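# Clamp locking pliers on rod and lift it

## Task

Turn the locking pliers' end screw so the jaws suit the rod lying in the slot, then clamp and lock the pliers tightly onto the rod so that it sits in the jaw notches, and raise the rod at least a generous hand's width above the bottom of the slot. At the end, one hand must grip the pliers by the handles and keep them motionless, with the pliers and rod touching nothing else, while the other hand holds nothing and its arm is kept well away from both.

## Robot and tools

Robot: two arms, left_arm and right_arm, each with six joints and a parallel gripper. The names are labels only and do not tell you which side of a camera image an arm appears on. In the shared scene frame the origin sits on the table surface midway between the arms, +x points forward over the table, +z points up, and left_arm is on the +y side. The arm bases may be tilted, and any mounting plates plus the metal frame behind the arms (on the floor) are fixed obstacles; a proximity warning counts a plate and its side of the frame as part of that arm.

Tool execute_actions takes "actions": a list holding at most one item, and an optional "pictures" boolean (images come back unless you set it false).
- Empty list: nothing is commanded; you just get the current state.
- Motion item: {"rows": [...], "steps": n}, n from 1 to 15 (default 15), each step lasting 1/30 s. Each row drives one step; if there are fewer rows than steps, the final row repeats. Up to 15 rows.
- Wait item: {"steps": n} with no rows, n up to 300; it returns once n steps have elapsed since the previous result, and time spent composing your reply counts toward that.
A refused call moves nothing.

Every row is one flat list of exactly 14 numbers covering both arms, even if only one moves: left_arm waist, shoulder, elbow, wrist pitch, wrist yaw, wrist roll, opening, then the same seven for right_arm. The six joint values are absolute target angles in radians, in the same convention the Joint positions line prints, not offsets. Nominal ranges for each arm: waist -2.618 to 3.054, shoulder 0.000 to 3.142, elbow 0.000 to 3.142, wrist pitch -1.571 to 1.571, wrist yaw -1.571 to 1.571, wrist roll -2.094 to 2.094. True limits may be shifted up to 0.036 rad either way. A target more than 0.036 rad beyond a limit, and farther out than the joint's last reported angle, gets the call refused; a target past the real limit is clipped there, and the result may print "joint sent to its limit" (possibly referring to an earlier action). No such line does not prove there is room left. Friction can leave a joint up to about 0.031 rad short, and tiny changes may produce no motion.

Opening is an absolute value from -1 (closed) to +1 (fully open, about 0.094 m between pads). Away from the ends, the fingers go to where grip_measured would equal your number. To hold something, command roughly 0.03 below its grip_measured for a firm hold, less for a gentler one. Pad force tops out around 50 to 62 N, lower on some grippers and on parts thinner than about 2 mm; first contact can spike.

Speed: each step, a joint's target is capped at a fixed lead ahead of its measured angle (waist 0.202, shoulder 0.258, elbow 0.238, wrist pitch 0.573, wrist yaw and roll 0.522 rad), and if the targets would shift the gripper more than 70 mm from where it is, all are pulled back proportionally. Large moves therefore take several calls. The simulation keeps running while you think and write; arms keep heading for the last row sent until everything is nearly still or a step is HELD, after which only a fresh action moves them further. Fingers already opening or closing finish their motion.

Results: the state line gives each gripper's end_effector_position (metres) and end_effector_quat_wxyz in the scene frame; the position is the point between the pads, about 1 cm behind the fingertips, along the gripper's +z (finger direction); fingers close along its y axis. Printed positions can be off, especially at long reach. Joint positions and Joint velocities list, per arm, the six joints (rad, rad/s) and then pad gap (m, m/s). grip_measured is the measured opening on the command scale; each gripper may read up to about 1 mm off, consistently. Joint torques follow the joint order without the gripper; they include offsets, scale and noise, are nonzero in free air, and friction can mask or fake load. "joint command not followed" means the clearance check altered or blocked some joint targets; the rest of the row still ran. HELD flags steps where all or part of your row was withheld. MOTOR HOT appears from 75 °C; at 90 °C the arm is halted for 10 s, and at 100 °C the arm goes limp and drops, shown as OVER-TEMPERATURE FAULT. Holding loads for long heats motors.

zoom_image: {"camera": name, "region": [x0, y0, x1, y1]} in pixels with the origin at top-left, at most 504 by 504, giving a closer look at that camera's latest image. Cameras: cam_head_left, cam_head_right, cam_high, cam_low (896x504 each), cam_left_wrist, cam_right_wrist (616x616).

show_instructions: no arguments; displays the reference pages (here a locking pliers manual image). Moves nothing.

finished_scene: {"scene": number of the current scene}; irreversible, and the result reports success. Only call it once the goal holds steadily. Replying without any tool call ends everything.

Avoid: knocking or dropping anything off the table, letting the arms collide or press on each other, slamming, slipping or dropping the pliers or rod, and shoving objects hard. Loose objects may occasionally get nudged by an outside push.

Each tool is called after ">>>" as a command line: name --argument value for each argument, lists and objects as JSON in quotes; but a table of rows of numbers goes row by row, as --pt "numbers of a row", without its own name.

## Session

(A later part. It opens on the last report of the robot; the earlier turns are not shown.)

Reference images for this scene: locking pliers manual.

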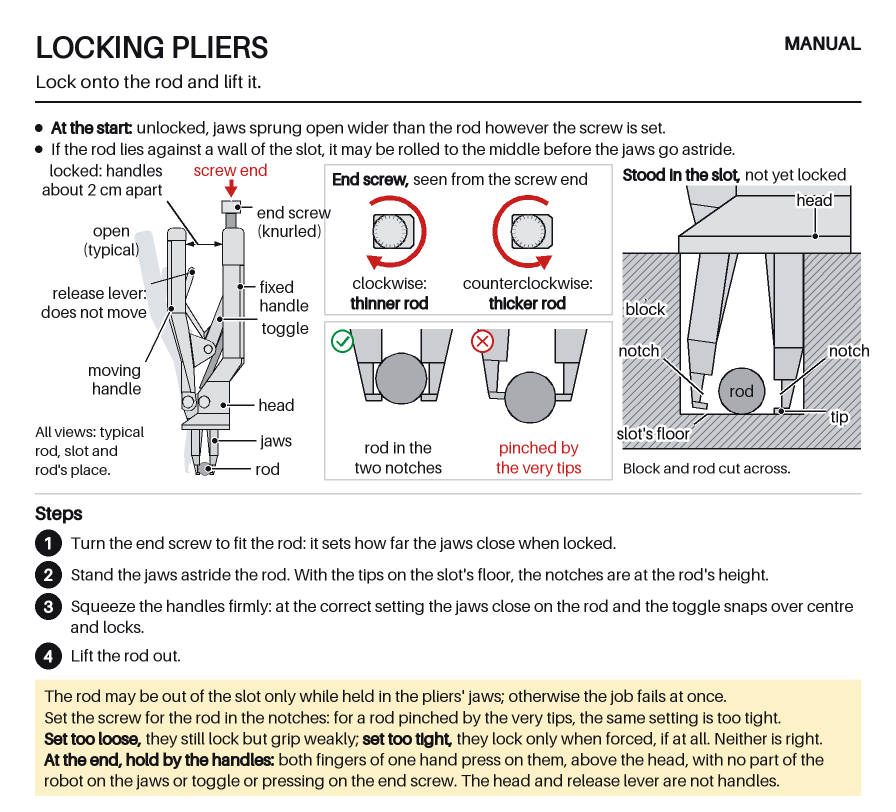

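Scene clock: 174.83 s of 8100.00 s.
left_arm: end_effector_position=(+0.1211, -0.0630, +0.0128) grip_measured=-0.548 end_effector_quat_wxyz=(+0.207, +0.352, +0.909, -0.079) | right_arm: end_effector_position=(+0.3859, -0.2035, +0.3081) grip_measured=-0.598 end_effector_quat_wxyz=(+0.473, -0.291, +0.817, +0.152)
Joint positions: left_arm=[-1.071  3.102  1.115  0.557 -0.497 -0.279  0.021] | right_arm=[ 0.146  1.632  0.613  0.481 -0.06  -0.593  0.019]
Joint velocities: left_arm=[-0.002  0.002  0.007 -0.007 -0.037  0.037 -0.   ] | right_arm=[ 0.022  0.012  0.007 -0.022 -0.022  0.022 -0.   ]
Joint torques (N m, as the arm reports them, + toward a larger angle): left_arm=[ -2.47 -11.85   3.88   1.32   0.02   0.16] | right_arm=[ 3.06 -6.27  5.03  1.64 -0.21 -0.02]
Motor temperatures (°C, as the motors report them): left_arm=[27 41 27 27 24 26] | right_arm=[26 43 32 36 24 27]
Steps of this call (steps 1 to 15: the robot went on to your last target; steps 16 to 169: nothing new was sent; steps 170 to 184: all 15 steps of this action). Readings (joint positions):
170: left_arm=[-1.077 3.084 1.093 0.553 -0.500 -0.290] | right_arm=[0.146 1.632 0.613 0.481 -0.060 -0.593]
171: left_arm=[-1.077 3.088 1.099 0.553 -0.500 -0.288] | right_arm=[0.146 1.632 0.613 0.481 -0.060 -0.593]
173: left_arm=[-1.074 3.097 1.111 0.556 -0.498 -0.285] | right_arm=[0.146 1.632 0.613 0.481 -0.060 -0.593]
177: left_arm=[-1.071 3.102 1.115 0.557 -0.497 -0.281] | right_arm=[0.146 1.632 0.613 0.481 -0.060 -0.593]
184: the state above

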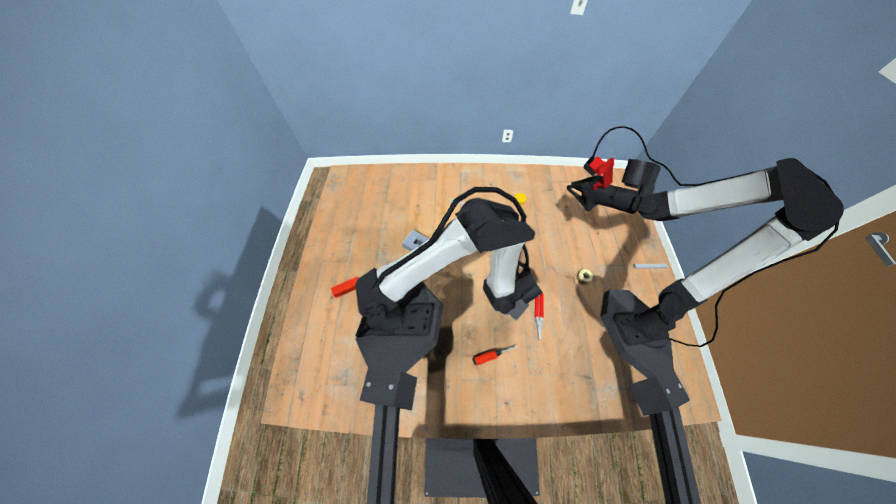

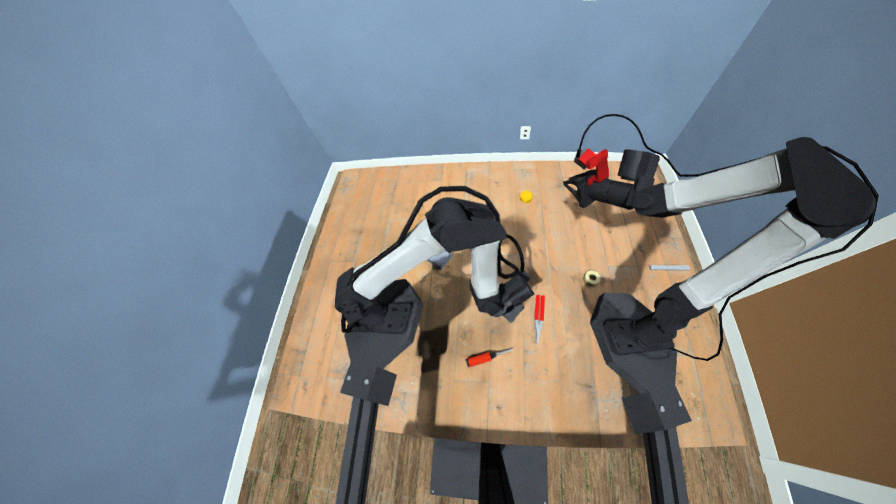

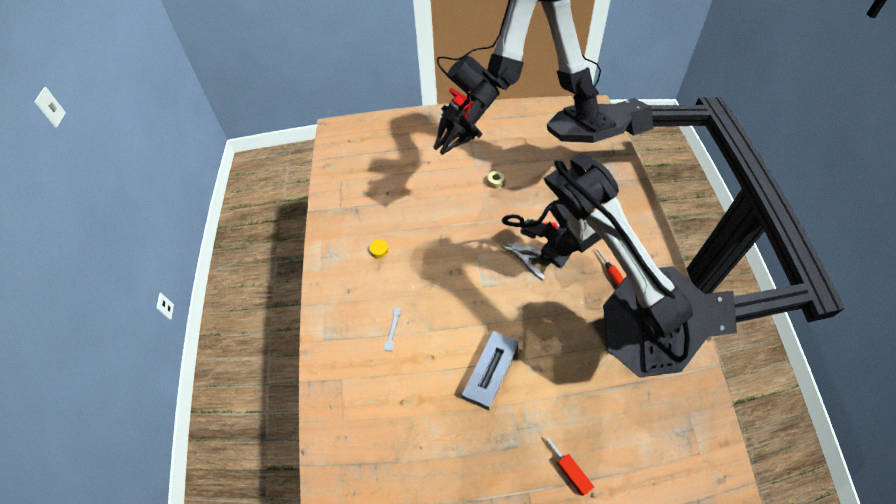

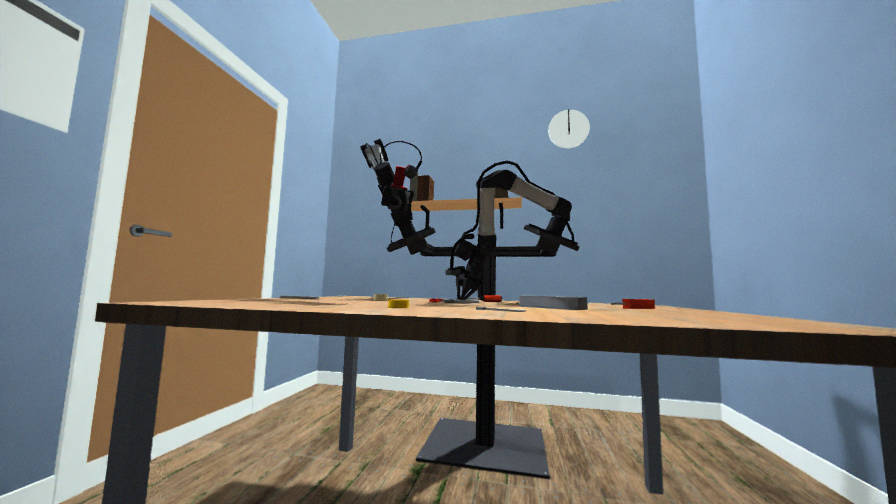

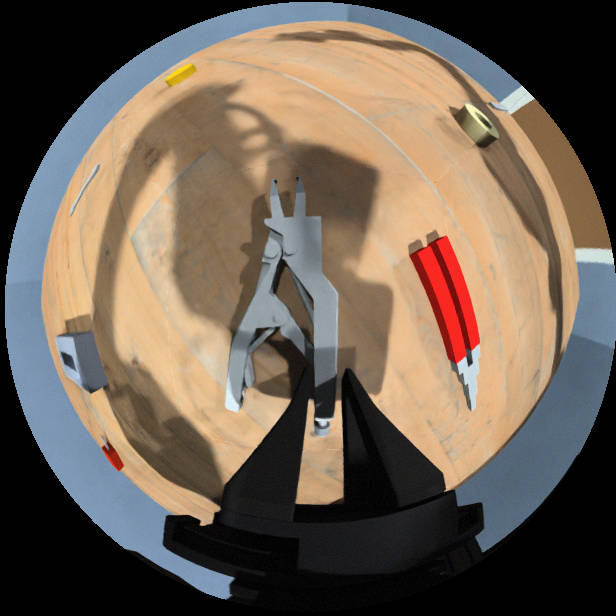

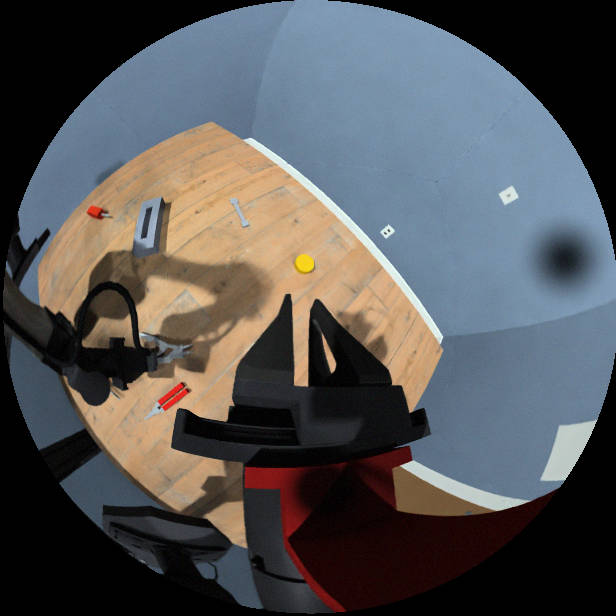

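Good; close.

>>> execute_actions --actions '[{"rows":[[-1.052,3.122,1.131,0.562,-0.486,-0.272,-0.58,0.15,1.64,0.6,0.455,-0.05,-0.6,-0.6],[-1.052,3.122,1.131,0.562,-0.486,-0.272,-0.61,0.15,1.64,0.6,0.455,-0.05,-0.6,-0.6],[-1.052,3.122,1.131,0.562,-0.486,-0.272,-0.64,0.15,1.64,0.6,0.455,-0.05,-0.6,-0.6],[-1.052,3.122,1.131,0.562,-0.486,-0.272,-0.66,0.15,1.64,0.6,0.455,-0.05,-0.6,-0.6],[-1.052,3.122,1.131,0.562,-0.486,-0.272,-0.68,0.15,1.64,0.6,0.455,-0.05,-0.6,-0.6],[-1.052,3.122,1.131,0.562,-0.486,-0.272,-0.70,0.15,1.64,0.6,0.455,-0.05,-0.6,-0.6],[-1.052,3.122,1.131,0.562,-0.486,-0.272,-0.715,0.15,1.64,0.6,0.455,-0.05,-0.6,-0.6],[-1.052,3.122,1.131,0.562,-0.486,-0.272,-0.73,0.15,1.64,0.6,0.455,-0.05,-0.6,-0.6],[-1.052,3.122,1.131,0.562,-0.486,-0.272,-0.74,0.15,1.64,0.6,0.455,-0.05,-0.6,-0.6],[-1.052,3.122,1.131,0.562,-0.486,-0.272,-0.75,0.15,1.64,0.6,0.455,-0.05,-0.6,-0.6],[-1.052,3.122,1.131,0.562,-0.486,-0.272,-0.76,0.15,1.64,0.6,0.455,-0.05,-0.6,-0.6],[-1.052,3.122,1.131,0.562,-0.486,-0.272,-0.77,0.15,1.64,0.6,0.455,-0.05,-0.6,-0.6]],"steps":15}]' --pictures false

Scene clock: 184.13 s of 8100.00 s.
left_arm: end_effector_position=(+0.1217, -0.0629, +0.0124) grip_measured=-0.738 end_effector_quat_wxyz=(+0.206, +0.351, +0.910, -0.081) | right_arm: end_effector_position=(+0.3859, -0.2035, +0.3081) grip_measured=-0.598 end_effector_quat_wxyz=(+0.473, -0.291, +0.817, +0.152)
Joint positions: left_arm=[-1.067  3.102  1.115  0.559 -0.494 -0.277  0.012] | right_arm=[ 0.146  1.632  0.613  0.481 -0.06  -0.593  0.019]
Joint velocities: left_arm=[ 0.017 -0.007  0.007 -0.007 -0.037 -0.037 -0.001] | right_arm=[-0.007 -0.012  0.007  0.022 -0.022 -0.095 -0.001]
Joint torques (N m, as the arm reports them, + toward a larger angle): left_arm=[ -2.45 -11.82   3.85   1.31   0.     0.17] | right_arm=[ 3.06 -6.3   5.17  1.66 -0.25 -0.05]
Motor temperatures (°C, as the motors report them): left_arm=[27 41 27 27 24 26] | right_arm=[26 42 32 36 24 27]
Steps of this call (steps 1 to 15: the robot went on to your last target; steps 16 to 264: nothing new was sent; steps 265 to 279: all 15 steps of this action). Readings (joint positions):
265: left_arm=[-1.071 3.102 1.115 0.557 -0.497 -0.278] | right_arm=[0.146 1.632 0.613 0.481 -0.060 -0.593]
266: left_arm=[-1.071 3.102 1.115 0.557 -0.497 -0.278] | right_arm=[0.146 1.632 0.613 0.481 -0.060 -0.593]
268: left_arm=[-1.071 3.102 1.115 0.557 -0.497 -0.278] | right_arm=[0.146 1.632 0.613 0.481 -0.060 -0.593]
272: left_arm=[-1.067 3.102 1.115 0.558 -0.496 -0.278] | right_arm=[0.146 1.632 0.613 0.481 -0.060 -0.593]
279: the state above

>>> execute_actions --actions '[{"rows":[[-1.07,3.09,1.105,0.555,-0.49,-0.28,-0.77,0.15,1.64,0.6,0.455,-0.05,-0.6,-0.6],[-1.078,3.075,1.09,0.55,-0.49,-0.285,-0.77,0.15,1.64,0.6,0.455,-0.05,-0.6,-0.6],[-1.086,3.06,1.075,0.545,-0.49,-0.29,-0.77,0.15,1.64,0.6,0.455,-0.05,-0.6,-0.6],[-1.094,3.04,1.06,0.54,-0.495,-0.3,-0.77,0.15,1.64,0.6,0.455,-0.05,-0.6,-0.6],[-1.102,3.02,1.04,0.53,-0.5,-0.31,-0.77,0.15,1.64,0.6,0.455,-0.05,-0.6,-0.6],[-1.11,3.0,1.02,0.52,-0.5,-0.32,-0.77,0.15,1.64,0.6,0.455,-0.05,-0.6,-0.6],[-1.115,2.97,1.0,0.51,-0.5,-0.33,-0.77,0.15,1.64,0.6,0.455,-0.05,-0.6,-0.6],[-1.12,2.94,0.98,0.49,-0.5,-0.34,-0.77,0.15,1.64,0.6,0.455,-0.05,-0.6,-0.6],[-1.12,2.91,0.96,0.47,-0.5,-0.35,-0.77,0.15,1.64,0.6,0.455,-0.05,-0.6,-0.6],[-1.12,2.88,0.94,0.45,-0.5,-0.36,-0.77,0.15,1.64,0.6,0.455,-0.05,-0.6,-0.6],[-1.12,2.85,0.92,0.43,-0.5,-0.37,-0.77,0.15,1.64,0.6,0.455,-0.05,-0.6,-0.6],[-1.12,2.82,0.9,0.41,-0.5,-0.38,-0.77,0.15,1.64,0.6,0.455,-0.05,-0.6,-0.6],[-1.12,2.79,0.88,0.39,-0.5,-0.39,-0.77,0.15,1.64,0.6,0.455,-0.05,-0.6,-0.6],[-1.12,2.76,0.87,0.37,-0.5,-0.4,-0.77,0.15,1.64,0.6,0.455,-0.05,-0.6,-0.6],[-1.12,2.73,0.86,0.35,-0.5,-0.4,-0.77,0.15,1.64,0.6,0.455,-0.05,-0.6,-0.6]],"steps":15}]'

Scene clock: 212.80 s of 8100.00 s.
left_arm: end_effector_position=(+0.1242, -0.0373, +0.0841) grip_measured=-0.738 end_effector_quat_wxyz=(+0.195, +0.340, +0.916, -0.080) | right_arm: end_effector_position=(+0.3859, -0.2035, +0.3081) grip_measured=-0.598 end_effector_quat_wxyz=(+0.473, -0.291, +0.817, +0.152)
Joint positions: left_arm=[-1.111  2.794  0.897  0.423 -0.491 -0.363  0.012] | right_arm=[ 0.146  1.632  0.613  0.481 -0.06  -0.593  0.019]
Joint velocities: left_arm=[ 0.037 -0.852 -0.418 -0.535 -0.11  -0.139  0.   ] | right_arm=[-0.007  0.012 -0.002 -0.037  0.007  0.022  0.   ]
Joint torques (N m, as the arm reports them, + toward a larger angle): left_arm=[ -4.11 -13.69   1.84   1.31  -0.2    0.05] | right_arm=[ 3.09 -6.18  5.19  1.63 -0.19 -0.01]
Motor temperatures (°C, as the motors report them): left_arm=[27 40 27 28 24 26] | right_arm=[26 42 33 36 24 27]
Steps of this call (steps 1 to 15: the robot went on to your last target; steps 16 to 845: nothing new was sent; steps 846 to 860: all 15 steps of this action). Readings (joint positions):
846: left_arm=[-1.067 3.102 1.115 0.559 -0.494 -0.277] | right_arm=[0.146 1.632 0.613 0.481 -0.060 -0.593]
847: left_arm=[-1.067 3.100 1.114 0.558 -0.493 -0.278] | right_arm=[0.146 1.632 0.613 0.481 -0.060 -0.593]
849: left_arm=[-1.069 3.085 1.099 0.553 -0.492 -0.281] | right_arm=[0.146 1.632 0.613 0.481 -0.060 -0.593]
853: left_arm=[-1.095 3.008 1.027 0.524 -0.492 -0.304] | right_arm=[0.146 1.632 0.613 0.481 -0.060 -0.593]
860: the state above

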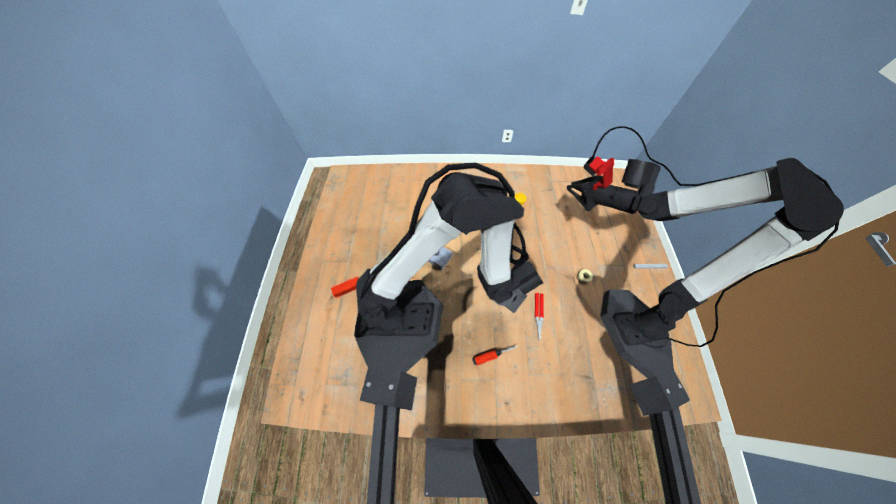

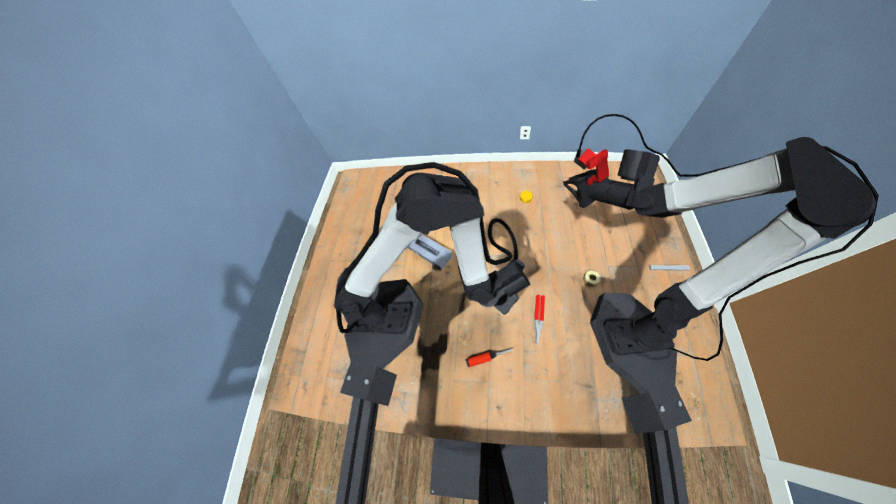

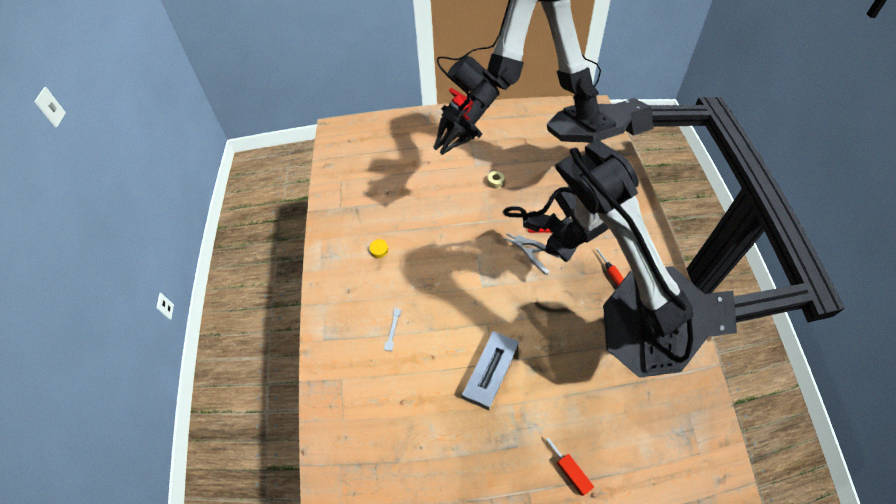

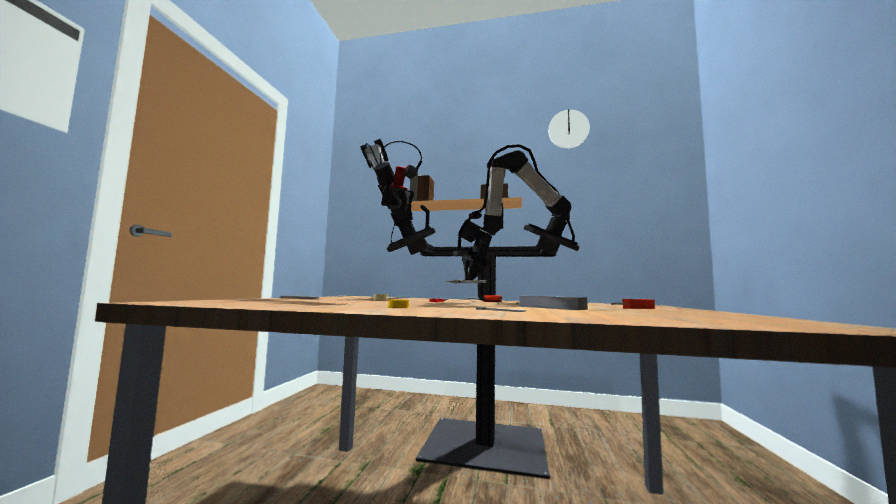

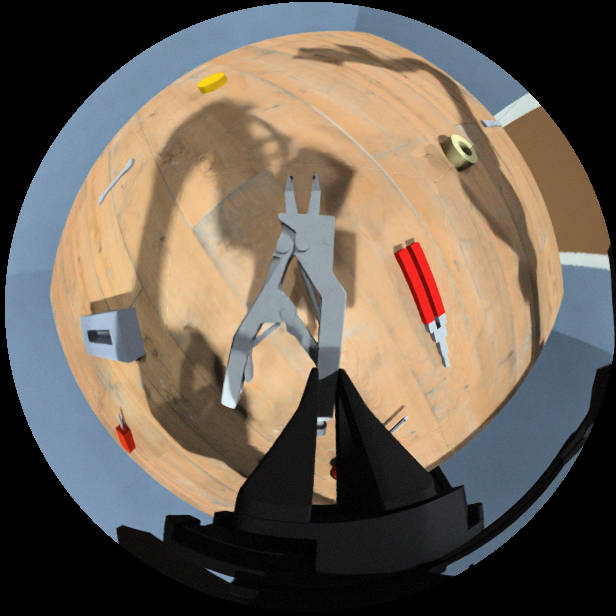

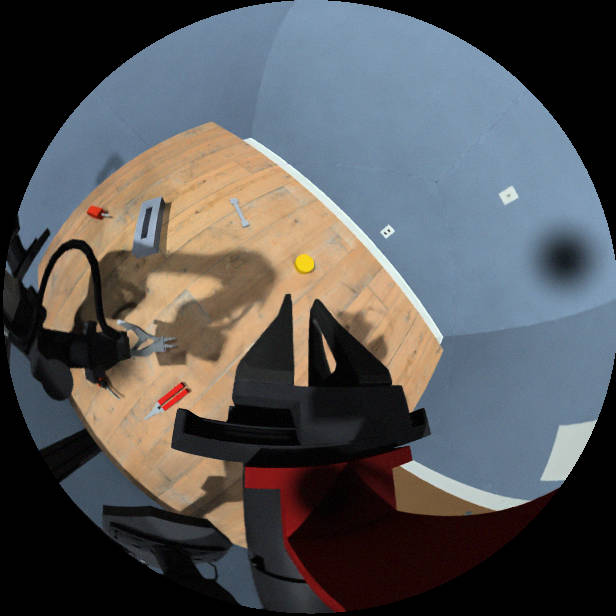

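>>> execute_actions --actions '[{"rows":[[-1.1,2.7,0.865,0.32,-0.5,-0.41,-0.77,0.15,1.64,0.6,0.455,-0.05,-0.6,-0.6],[-1.07,2.66,0.87,0.28,-0.49,-0.43,-0.77,0.15,1.64,0.6,0.455,-0.05,-0.6,-0.6],[-1.04,2.62,0.88,0.235,-0.48,-0.45,-0.77,0.15,1.64,0.6,0.455,-0.05,-0.6,-0.6],[-1.0,2.58,0.89,0.19,-0.47,-0.47,-0.77,0.15,1.64,0.6,0.455,-0.05,-0.6,-0.6],[-0.96,2.54,0.9,0.145,-0.46,-0.49,-0.77,0.15,1.64,0.6,0.455,-0.05,-0.6,-0.6],[-0.92,2.5,0.91,0.1,-0.45,-0.51,-0.77,0.15,1.64,0.6,0.455,-0.05,-0.6,-0.6],[-0.88,2.46,0.92,0.055,-0.44,-0.53,-0.77,0.15,1.64,0.6,0.455,-0.05,-0.6,-0.6],[-0.84,2.42,0.93,0.01,-0.43,-0.55,-0.77,0.15,1.64,0.6,0.455,-0.05,-0.6,-0.6],[-0.8,2.38,0.94,-0.035,-0.42,-0.57,-0.77,0.15,1.64,0.6,0.455,-0.05,-0.6,-0.6],[-0.76,2.34,0.95,-0.08,-0.41,-0.59,-0.77,0.15,1.64,0.6,0.455,-0.05,-0.6,-0.6],[-0.72,2.3,0.96,-0.125,-0.4,-0.61,-0.77,0.15,1.64,0.6,0.455,-0.05,-0.6,-0.6],[-0.68,2.26,0.97,-0.17,-0.39,-0.63,-0.77,0.15,1.64,0.6,0.455,-0.05,-0.6,-0.6],[-0.64,2.22,0.98,-0.215,-0.38,-0.65,-0.77,0.15,1.64,0.6,0.455,-0.05,-0.6,-0.6],[-0.6,2.18,0.99,-0.26,-0.37,-0.67,-0.77,0.15,1.64,0.6,0.455,-0.05,-0.6,-0.6],[-0.56,2.15,1.0,-0.3,-0.36,-0.69,-0.77,0.15,1.64,0.6,0.455,-0.05,-0.6,-0.6]],"steps":15}]' --pictures false

>>> execute_actions --actions '[{"rows":[[-0.52,2.14,1.035,-0.355,-0.325,-0.71,-0.77,0.15,1.64,0.6,0.455,-0.05,-0.6,-0.6],[-0.48,2.13,1.07,-0.41,-0.29,-0.73,-0.77,0.15,1.64,0.6,0.455,-0.05,-0.6,-0.6],[-0.44,2.12,1.105,-0.465,-0.255,-0.75,-0.77,0.15,1.64,0.6,0.455,-0.05,-0.6,-0.6],[-0.4,2.11,1.14,-0.52,-0.22,-0.77,-0.77,0.15,1.64,0.6,0.455,-0.05,-0.6,-0.6],[-0.36,2.1,1.175,-0.575,-0.185,-0.79,-0.77,0.15,1.64,0.6,0.455,-0.05,-0.6,-0.6],[-0.32,2.1,1.21,-0.63,-0.15,-0.81,-0.77,0.15,1.64,0.6,0.455,-0.05,-0.6,-0.6],[-0.28,2.1,1.245,-0.685,-0.115,-0.83,-0.77,0.15,1.64,0.6,0.455,-0.05,-0.6,-0.6],[-0.24,2.1,1.28,-0.74,-0.08,-0.85,-0.77,0.15,1.64,0.6,0.455,-0.05,-0.6,-0.6],[-0.2,2.1,1.315,-0.795,-0.045,-0.87,-0.77,0.15,1.64,0.6,0.455,-0.05,-0.6,-0.6],[-0.15,2.1,1.35,-0.85,-0.01,-0.89,-0.77,0.15,1.64,0.6,0.455,-0.05,-0.6,-0.6],[-0.1,2.11,1.38,-0.905,0.025,-0.91,-0.77,0.15,1.64,0.6,0.455,-0.05,-0.6,-0.6],[-0.05,2.12,1.41,-0.96,0.06,-0.93,-0.77,0.15,1.64,0.6,0.455,-0.05,-0.6,-0.6],[-0.01,2.13,1.44,-1.015,0.095,-0.95,-0.77,0.15,1.64,0.6,0.455,-0.05,-0.6,-0.6],[0.03,2.14,1.47,-1.07,0.13,-0.97,-0.77,0.15,1.64,0.6,0.455,-0.05,-0.6,-0.6],[0.054,2.152,1.49,-1.122,0.161,-0.99,-0.77,0.15,1.64,0.6,0.455,-0.05,-0.6,-0.6]],"steps":15}]' --pictures false

>>> execute_actions --actions '[{"steps":20}]'

Scene clock: 237.93 s of 8100.00 s.
left_arm: end_effector_position=(+0.2950, +0.0457, +0.1894) grip_measured=-0.738 end_effector_quat_wxyz=(+0.123, -0.002, +0.985, -0.118) | right_arm: end_effector_position=(+0.3859, -0.2035, +0.3081) grip_measured=-0.598 end_effector_quat_wxyz=(+0.473, -0.291, +0.817, +0.152)
Joint positions: left_arm=[-0.638  2.217  0.976 -0.1   -0.4   -0.602  0.012] | right_arm=[ 0.146  1.632  0.613  0.481 -0.06  -0.593  0.019]
Joint velocities: left_arm=[ 1.101 -1.092  0.286 -1.194  0.227 -0.623 -0.001] | right_arm=[-0.002 -0.007 -0.012  0.037 -0.022  0.051 -0.001]
Joint torques (N m, as the arm reports them, + toward a larger angle): left_arm=[ -3.85 -11.65   5.98   0.83  -0.01   0.07] | right_arm=[ 3.18 -6.36  5.28  1.64 -0.25 -0.04]
Motor temperatures (°C, as the motors report them): left_arm=[27 41 27 28 24 26] | right_arm=[26 42 33 36 24 27]
Steps of this call (steps 1 to 30: the robot went on to your last target; steps 31 to 739: nothing new was sent; steps 740 to 754: all 15 steps of this action). Readings (joint positions):
740: left_arm=[-1.111 2.730 0.880 0.347 -0.492 -0.396] | right_arm=[0.146 1.632 0.613 0.481 -0.060 -0.593]
741: left_arm=[-1.108 2.722 0.880 0.334 -0.490 -0.400] | right_arm=[0.146 1.632 0.613 0.481 -0.060 -0.593]
743: left_arm=[-1.082 2.678 0.880 0.280 -0.475 -0.417] | right_arm=[0.146 1.632 0.613 0.481 -0.060 -0.593]
747: left_arm=[-0.934 2.512 0.893 0.151 -0.447 -0.474] | right_arm=[0.146 1.632 0.613 0.481 -0.060 -0.593]
754: the state above

Scene clock: 238.43 s of 8100.00 s.
left_arm: end_effector_position=(+0.3760, +0.2242, +0.2054) grip_measured=-0.739 end_effector_quat_wxyz=(-0.152, -0.385, +0.896, -0.162) | right_arm: end_effector_position=(+0.3859, -0.2035, +0.3081) grip_measured=-0.598 end_effector_quat_wxyz=(+0.473, -0.291, +0.817, +0.152)
Joint positions: left_arm=[-0.013  2.119  1.439 -0.86   0.005 -0.898  0.012] | right_arm=[ 0.146  1.632  0.613  0.481 -0.06  -0.593  0.019]
Joint velocities: left_arm=[ 1.253  0.129  0.842 -1.473  0.872 -0.579  0.001] | right_arm=[-0.007  0.012  0.017  0.007 -0.007 -0.037  0.   ]
Joint torques (N m, as the arm reports them, + toward a larger angle): left_arm=[ -5.65 -11.1    5.54  -0.28   0.43   0.06] | right_arm=[ 3.3  -6.2   5.23  1.62 -0.29  0.04]
Motor temperatures (°C, as the motors report them): left_arm=[27 41 27 28 24 26] | right_arm=[26 42 33 36 24 27]
Steps of this call (steps 1 to 15: all 15 steps of this action). Readings (joint positions):
1: left_arm=[-0.597 2.182 0.991 -0.144 -0.390 -0.621] | right_arm=[0.146 1.632 0.613 0.481 -0.060 -0.593]
2: left_arm=[-0.557 2.158 1.013 -0.192 -0.375 -0.641] | right_arm=[0.146 1.632 0.613 0.481 -0.060 -0.593]
4: left_arm=[-0.477 2.131 1.074 -0.290 -0.333 -0.681] | right_arm=[0.146 1.632 0.613 0.481 -0.060 -0.593]
8: left_arm=[-0.319 2.113 1.210 -0.494 -0.221 -0.759] | right_arm=[0.146 1.632 0.613 0.481 -0.060 -0.593]
15: the state above

Scene clock: 239.10 s of 8100.00 s.
left_arm: end_effector_position=(+0.3331, +0.2353, +0.2165) grip_measured=-0.739 end_effector_quat_wxyz=(-0.287, -0.432, +0.841, -0.153) | right_arm: end_effector_position=(+0.3859, -0.2035, +0.3081) grip_measured=-0.598 end_effector_quat_wxyz=(+0.473, -0.291, +0.817, +0.152)
Joint positions: left_arm=[ 0.062  2.141  1.479 -1.096  0.139 -0.981  0.012] | right_arm=[ 0.146  1.632  0.613  0.481 -0.06  -0.593  0.019]
Joint velocities: left_arm=[-0.012 -0.007 -0.017 -0.081 -0.037 -0.007  0.   ] | right_arm=[-0.007  0.012  0.007 -0.051 -0.022 -0.081  0.   ]
Joint torques (N m, as the arm reports them, + toward a larger angle): left_arm=[ -5.36 -12.51   6.    -0.7    0.47   0.  ] | right_arm=[ 3.18 -6.26  5.3   1.65 -0.19 -0.02]
Motor temperatures (°C, as the motors report them): left_arm=[27 41 27 28 24 26] | right_arm=[26 42 33 36 24 27]
Steps of this call (steps 1 to 20: the robot went on to your last target). Readings (joint positions):
1: left_arm=[0.026 2.122 1.461 -0.903 0.029 -0.915] | right_arm=[0.146 1.632 0.613 0.481 -0.060 -0.593]
2: left_arm=[0.056 2.124 1.474 -0.936 0.045 -0.929] | right_arm=[0.146 1.632 0.613 0.481 -0.060 -0.593]
4: left_arm=[0.084 2.126 1.479 -0.990 0.067 -0.949] | right_arm=[0.146 1.632 0.613 0.481 -0.060 -0.593]
8: left_arm=[0.070 2.139 1.479 -1.062 0.109 -0.969] | right_arm=[0.146 1.632 0.613 0.481 -0.060 -0.593]
20: the state above

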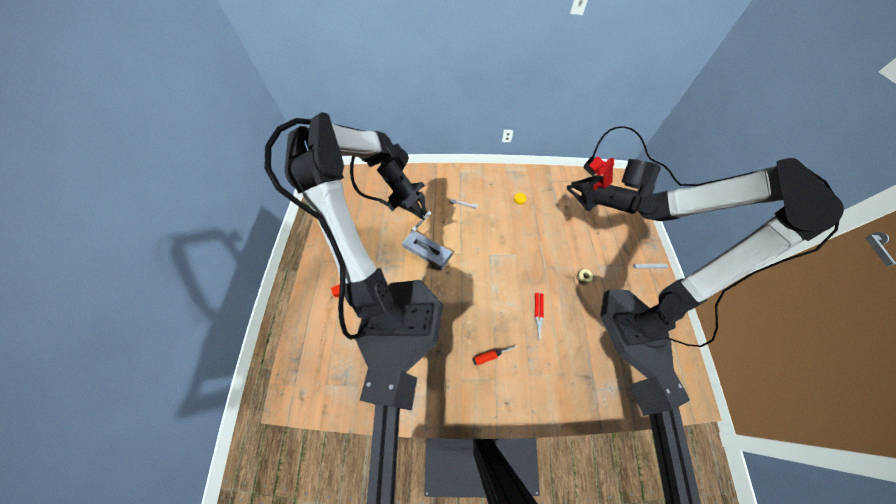

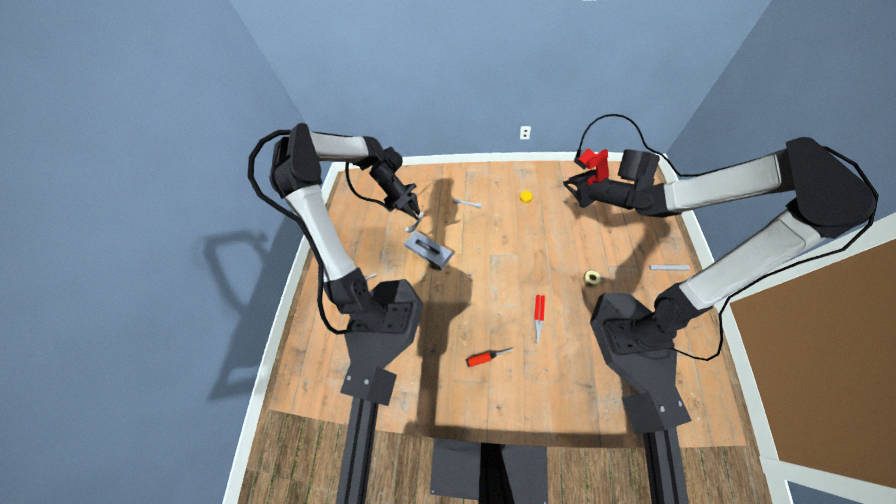

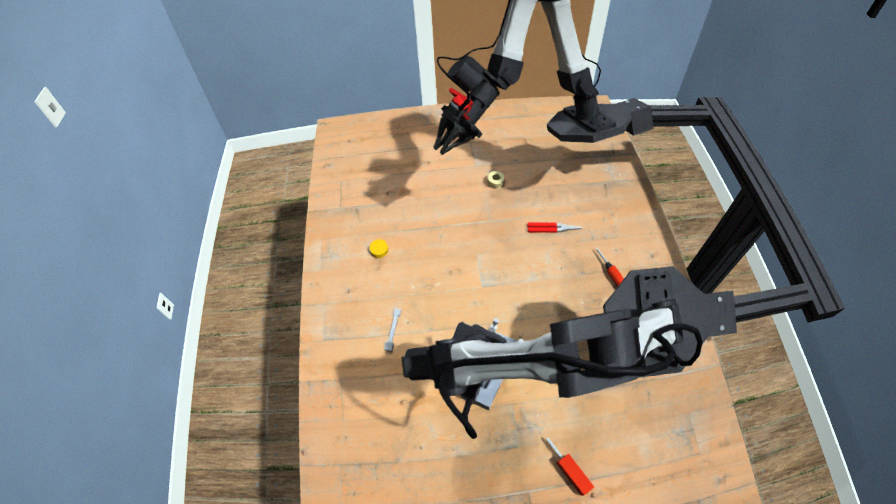

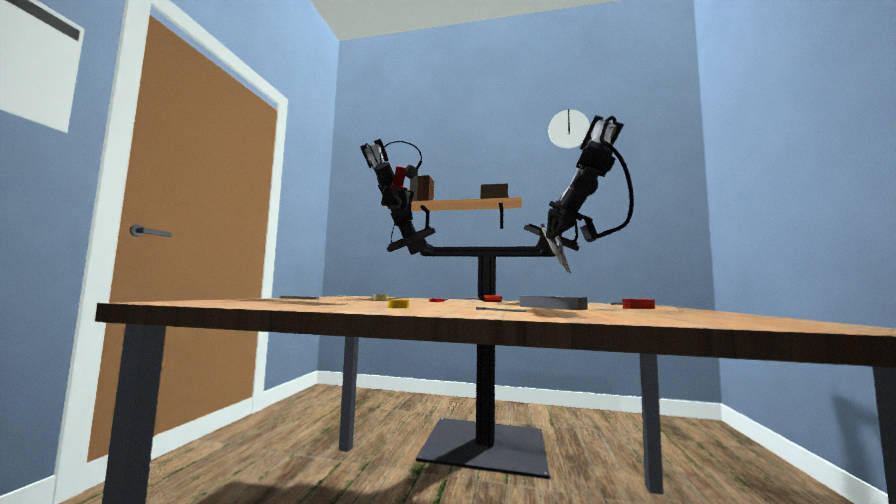

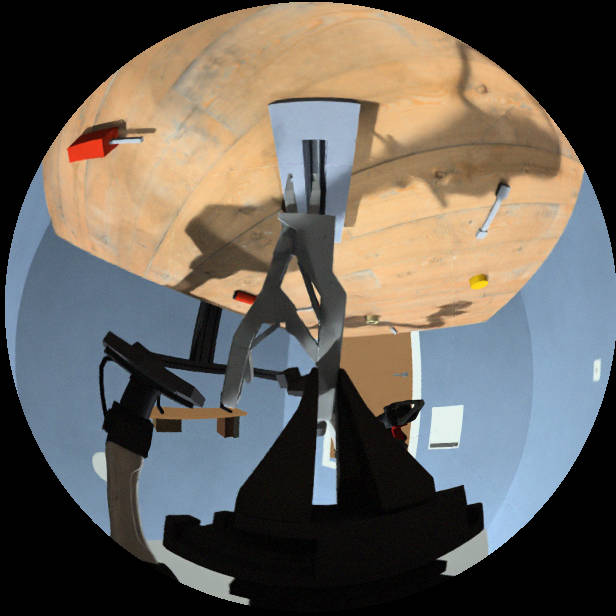

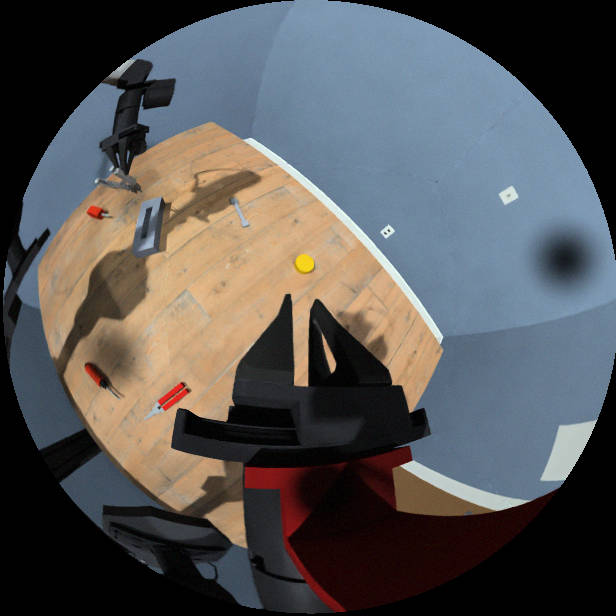

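>>> execute_actions --actions '[{"rows":[[0.065,2.16,1.5,-1.13,0.165,-0.97,-0.77,0.15,1.64,0.6,0.455,-0.05,-0.6,-0.6],[0.075,2.18,1.53,-1.165,0.19,-0.95,-0.77,0.15,1.64,0.6,0.455,-0.05,-0.6,-0.6],[0.088,2.205,1.56,-1.2,0.215,-0.93,-0.77,0.15,1.64,0.6,0.455,-0.05,-0.6,-0.6],[0.1,2.23,1.59,-1.235,0.24,-0.91,-0.77,0.15,1.64,0.6,0.455,-0.05,-0.6,-0.6],[0.113,2.26,1.62,-1.27,0.265,-0.89,-0.77,0.15,1.64,0.6,0.455,-0.05,-0.6,-0.6],[0.126,2.29,1.65,-1.305,0.29,-0.87,-0.77,0.15,1.64,0.6,0.455,-0.05,-0.6,-0.6],[0.139,2.32,1.68,-1.34,0.315,-0.85,-0.77,0.15,1.64,0.6,0.455,-0.05,-0.6,-0.6],[0.152,2.35,1.71,-1.375,0.34,-0.83,-0.77,0.15,1.64,0.6,0.455,-0.05,-0.6,-0.6],[0.165,2.38,1.74,-1.41,0.365,-0.81,-0.77,0.15,1.64,0.6,0.455,-0.05,-0.6,-0.6],[0.178,2.41,1.77,-1.445,0.39,-0.79,-0.77,0.15,1.64,0.6,0.455,-0.05,-0.6,-0.6],[0.191,2.44,1.8,-1.48,0.415,-0.77,-0.77,0.15,1.64,0.6,0.455,-0.05,-0.6,-0.6],[0.204,2.47,1.835,-1.51,0.435,-0.75,-0.77,0.15,1.64,0.6,0.455,-0.05,-0.6,-0.6],[0.217,2.5,1.87,-1.52,0.44,-0.73,-0.77,0.15,1.64,0.6,0.455,-0.05,-0.6,-0.6],[0.23,2.53,1.9,-1.52,0.44,-0.715,-0.77,0.15,1.64,0.6,0.455,-0.05,-0.6,-0.6],[0.245,2.562,1.932,-1.52,0.44,-0.708,-0.77,0.15,1.64,0.6,0.455,-0.05,-0.6,-0.6]],"steps":15}]' --pictures false

>>> execute_actions --actions '[{"steps":20}]'

>>> zoom_image --camera "cam_left_wrist" --region '[220, 80, 420, 280]'

Scene clock: 265.10 s of 8100.00 s.
left_arm: end_effector_position=(+0.3402, +0.2382, +0.1856) grip_measured=-0.739 end_effector_quat_wxyz=(-0.444, -0.398, +0.772, -0.220) | right_arm: end_effector_position=(+0.3859, -0.2035, +0.3081) grip_measured=-0.598 end_effector_quat_wxyz=(+0.473, -0.291, +0.817, +0.152)
Joint positions: left_arm=[ 0.21   2.498  1.861 -1.42   0.367 -0.779  0.012] | right_arm=[ 0.146  1.632  0.613  0.481 -0.06  -0.593  0.019]
Joint velocities: left_arm=[ 0.364  0.862  0.911 -0.608  0.374  0.432  0.   ] | right_arm=[-0.017  0.022 -0.007 -0.007  0.037  0.037 -0.001]
Joint torques (N m, as the arm reports them, + toward a larger angle): left_arm=[ -4.19 -14.42   5.46  -1.28   0.58   0.13] | right_arm=[ 3.31 -6.25  5.11  1.65 -0.26 -0.01]
Motor temperatures (°C, as the motors report them): left_arm=[28 41 28 27 24 26] | right_arm=[26 42 33 36 24 27]
Steps of this call (steps 1 to 15: the robot went on to your last target; steps 16 to 765: nothing new was sent; steps 766 to 780: all 15 steps of this action). Readings (joint positions):
766: left_arm=[0.062 2.141 1.479 -1.097 0.141 -0.980] | right_arm=[0.146 1.632 0.613 0.481 -0.060 -0.593]
767: left_arm=[0.062 2.145 1.486 -1.106 0.144 -0.976] | right_arm=[0.146 1.632 0.613 0.481 -0.060 -0.593]
769: left_arm=[0.066 2.173 1.528 -1.144 0.165 -0.960] | right_arm=[0.146 1.632 0.613 0.481 -0.060 -0.593]
773: left_arm=[0.107 2.277 1.650 -1.232 0.237 -0.903] | right_arm=[0.146 1.632 0.613 0.481 -0.060 -0.593]
780: the state above

Scene clock: 265.77 s of 8100.00 s.
left_arm: end_effector_position=(+0.3365, +0.2411, +0.1800) grip_measured=-0.739 end_effector_quat_wxyz=(-0.473, -0.387, +0.753, -0.243) | right_arm: end_effector_position=(+0.3859, -0.2035, +0.3081) grip_measured=-0.598 end_effector_quat_wxyz=(+0.473, -0.291, +0.817, +0.152)
Joint positions: left_arm=[ 0.246  2.561  1.915 -1.484  0.415 -0.712  0.012] | right_arm=[ 0.146  1.632  0.613  0.481 -0.06  -0.593  0.019]
Joint velocities: left_arm=[-0.012 -0.002  0.002 -0.051 -0.022 -0.051  0.001] | right_arm=[-0.002 -0.002 -0.002 -0.066 -0.022 -0.022 -0.   ]
Joint torques (N m, as the arm reports them, + toward a larger angle): left_arm=[ -5.29 -15.46   5.56  -1.63   0.62   0.14] | right_arm=[ 3.24 -6.31  5.24  1.64 -0.23  0.01]
Motor temperatures (°C, as the motors report them): left_arm=[28 41 28 27 24 26] | right_arm=[26 42 33 36 24 27]
Steps of this call (steps 1 to 20: the robot went on to your last target). Readings (joint positions):
1: left_arm=[0.222 2.524 1.886 -1.431 0.377 -0.766] | right_arm=[0.146 1.632 0.613 0.481 -0.060 -0.593]
2: left_arm=[0.232 2.543 1.900 -1.434 0.384 -0.755] | right_arm=[0.146 1.632 0.613 0.481 -0.060 -0.593]
4: left_arm=[0.244 2.559 1.908 -1.444 0.392 -0.739] | right_arm=[0.146 1.632 0.613 0.481 -0.060 -0.593]
8: left_arm=[0.246 2.561 1.913 -1.470 0.405 -0.723] | right_arm=[0.146 1.632 0.613 0.481 -0.060 -0.593]
20: the state above

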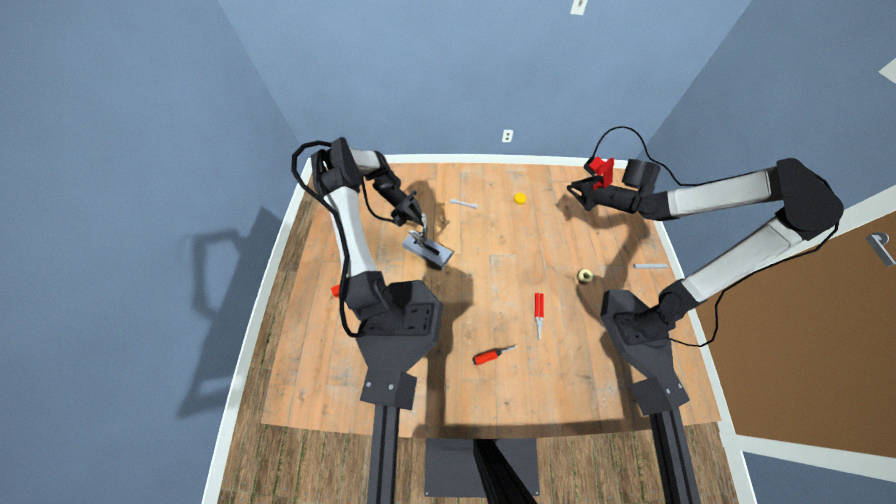

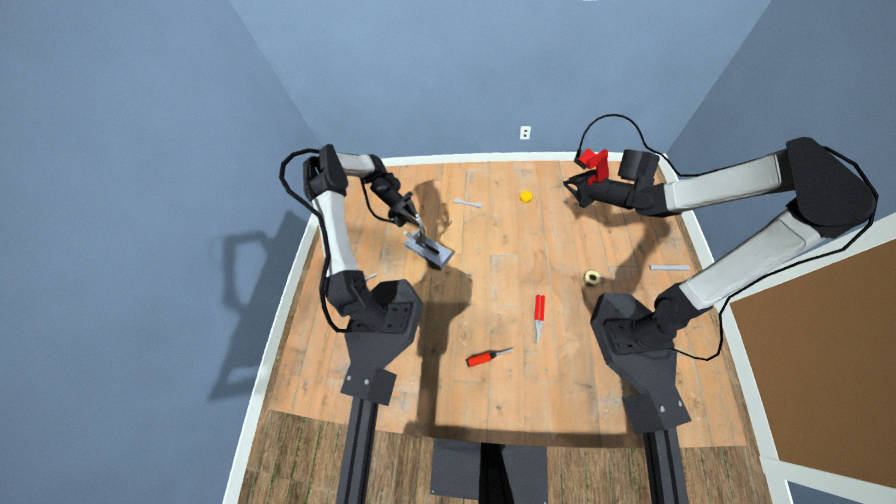

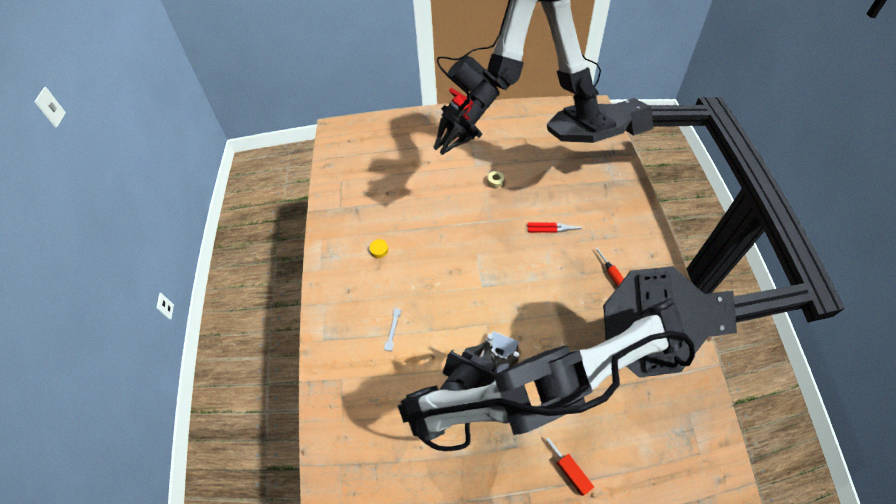

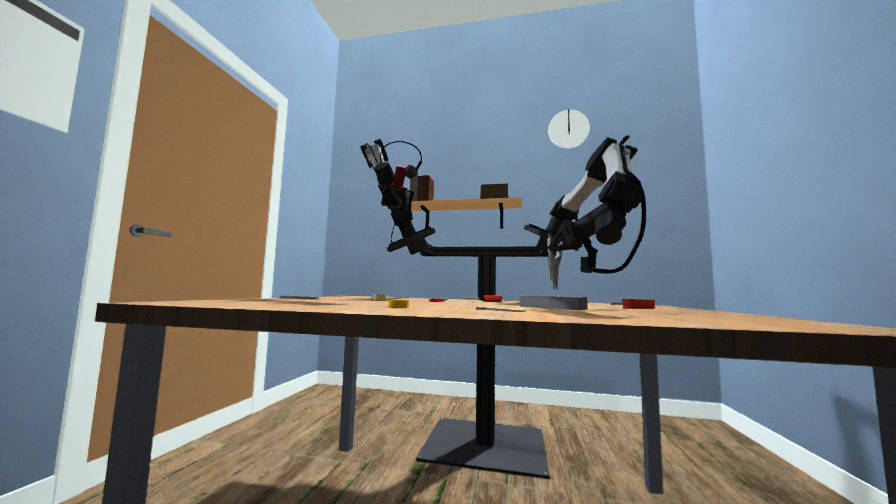

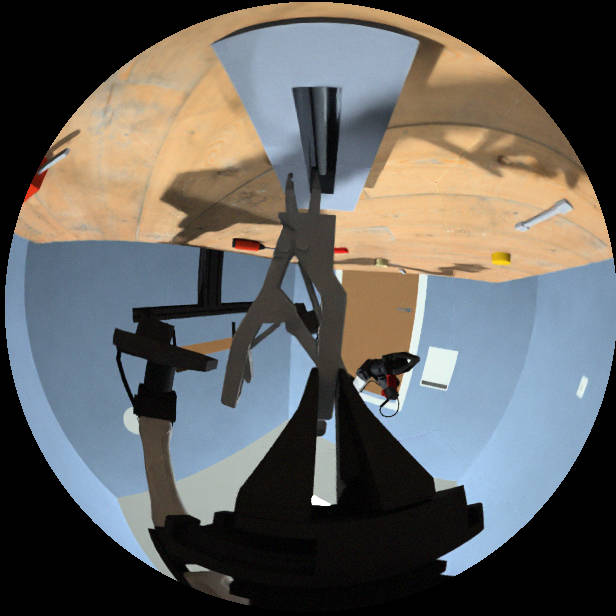

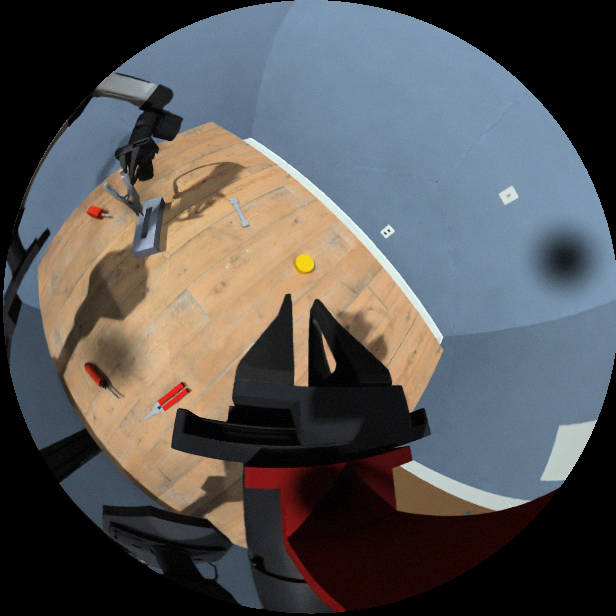

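Region (220, 80, 420, 280) of cam_left_wrist's 616x616 image, scaled by 2.520, with more detail than that image has.

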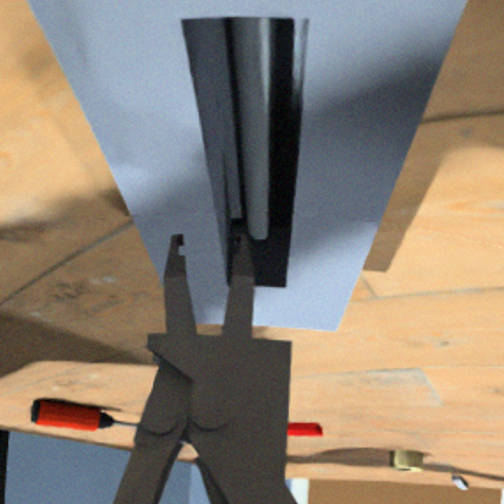

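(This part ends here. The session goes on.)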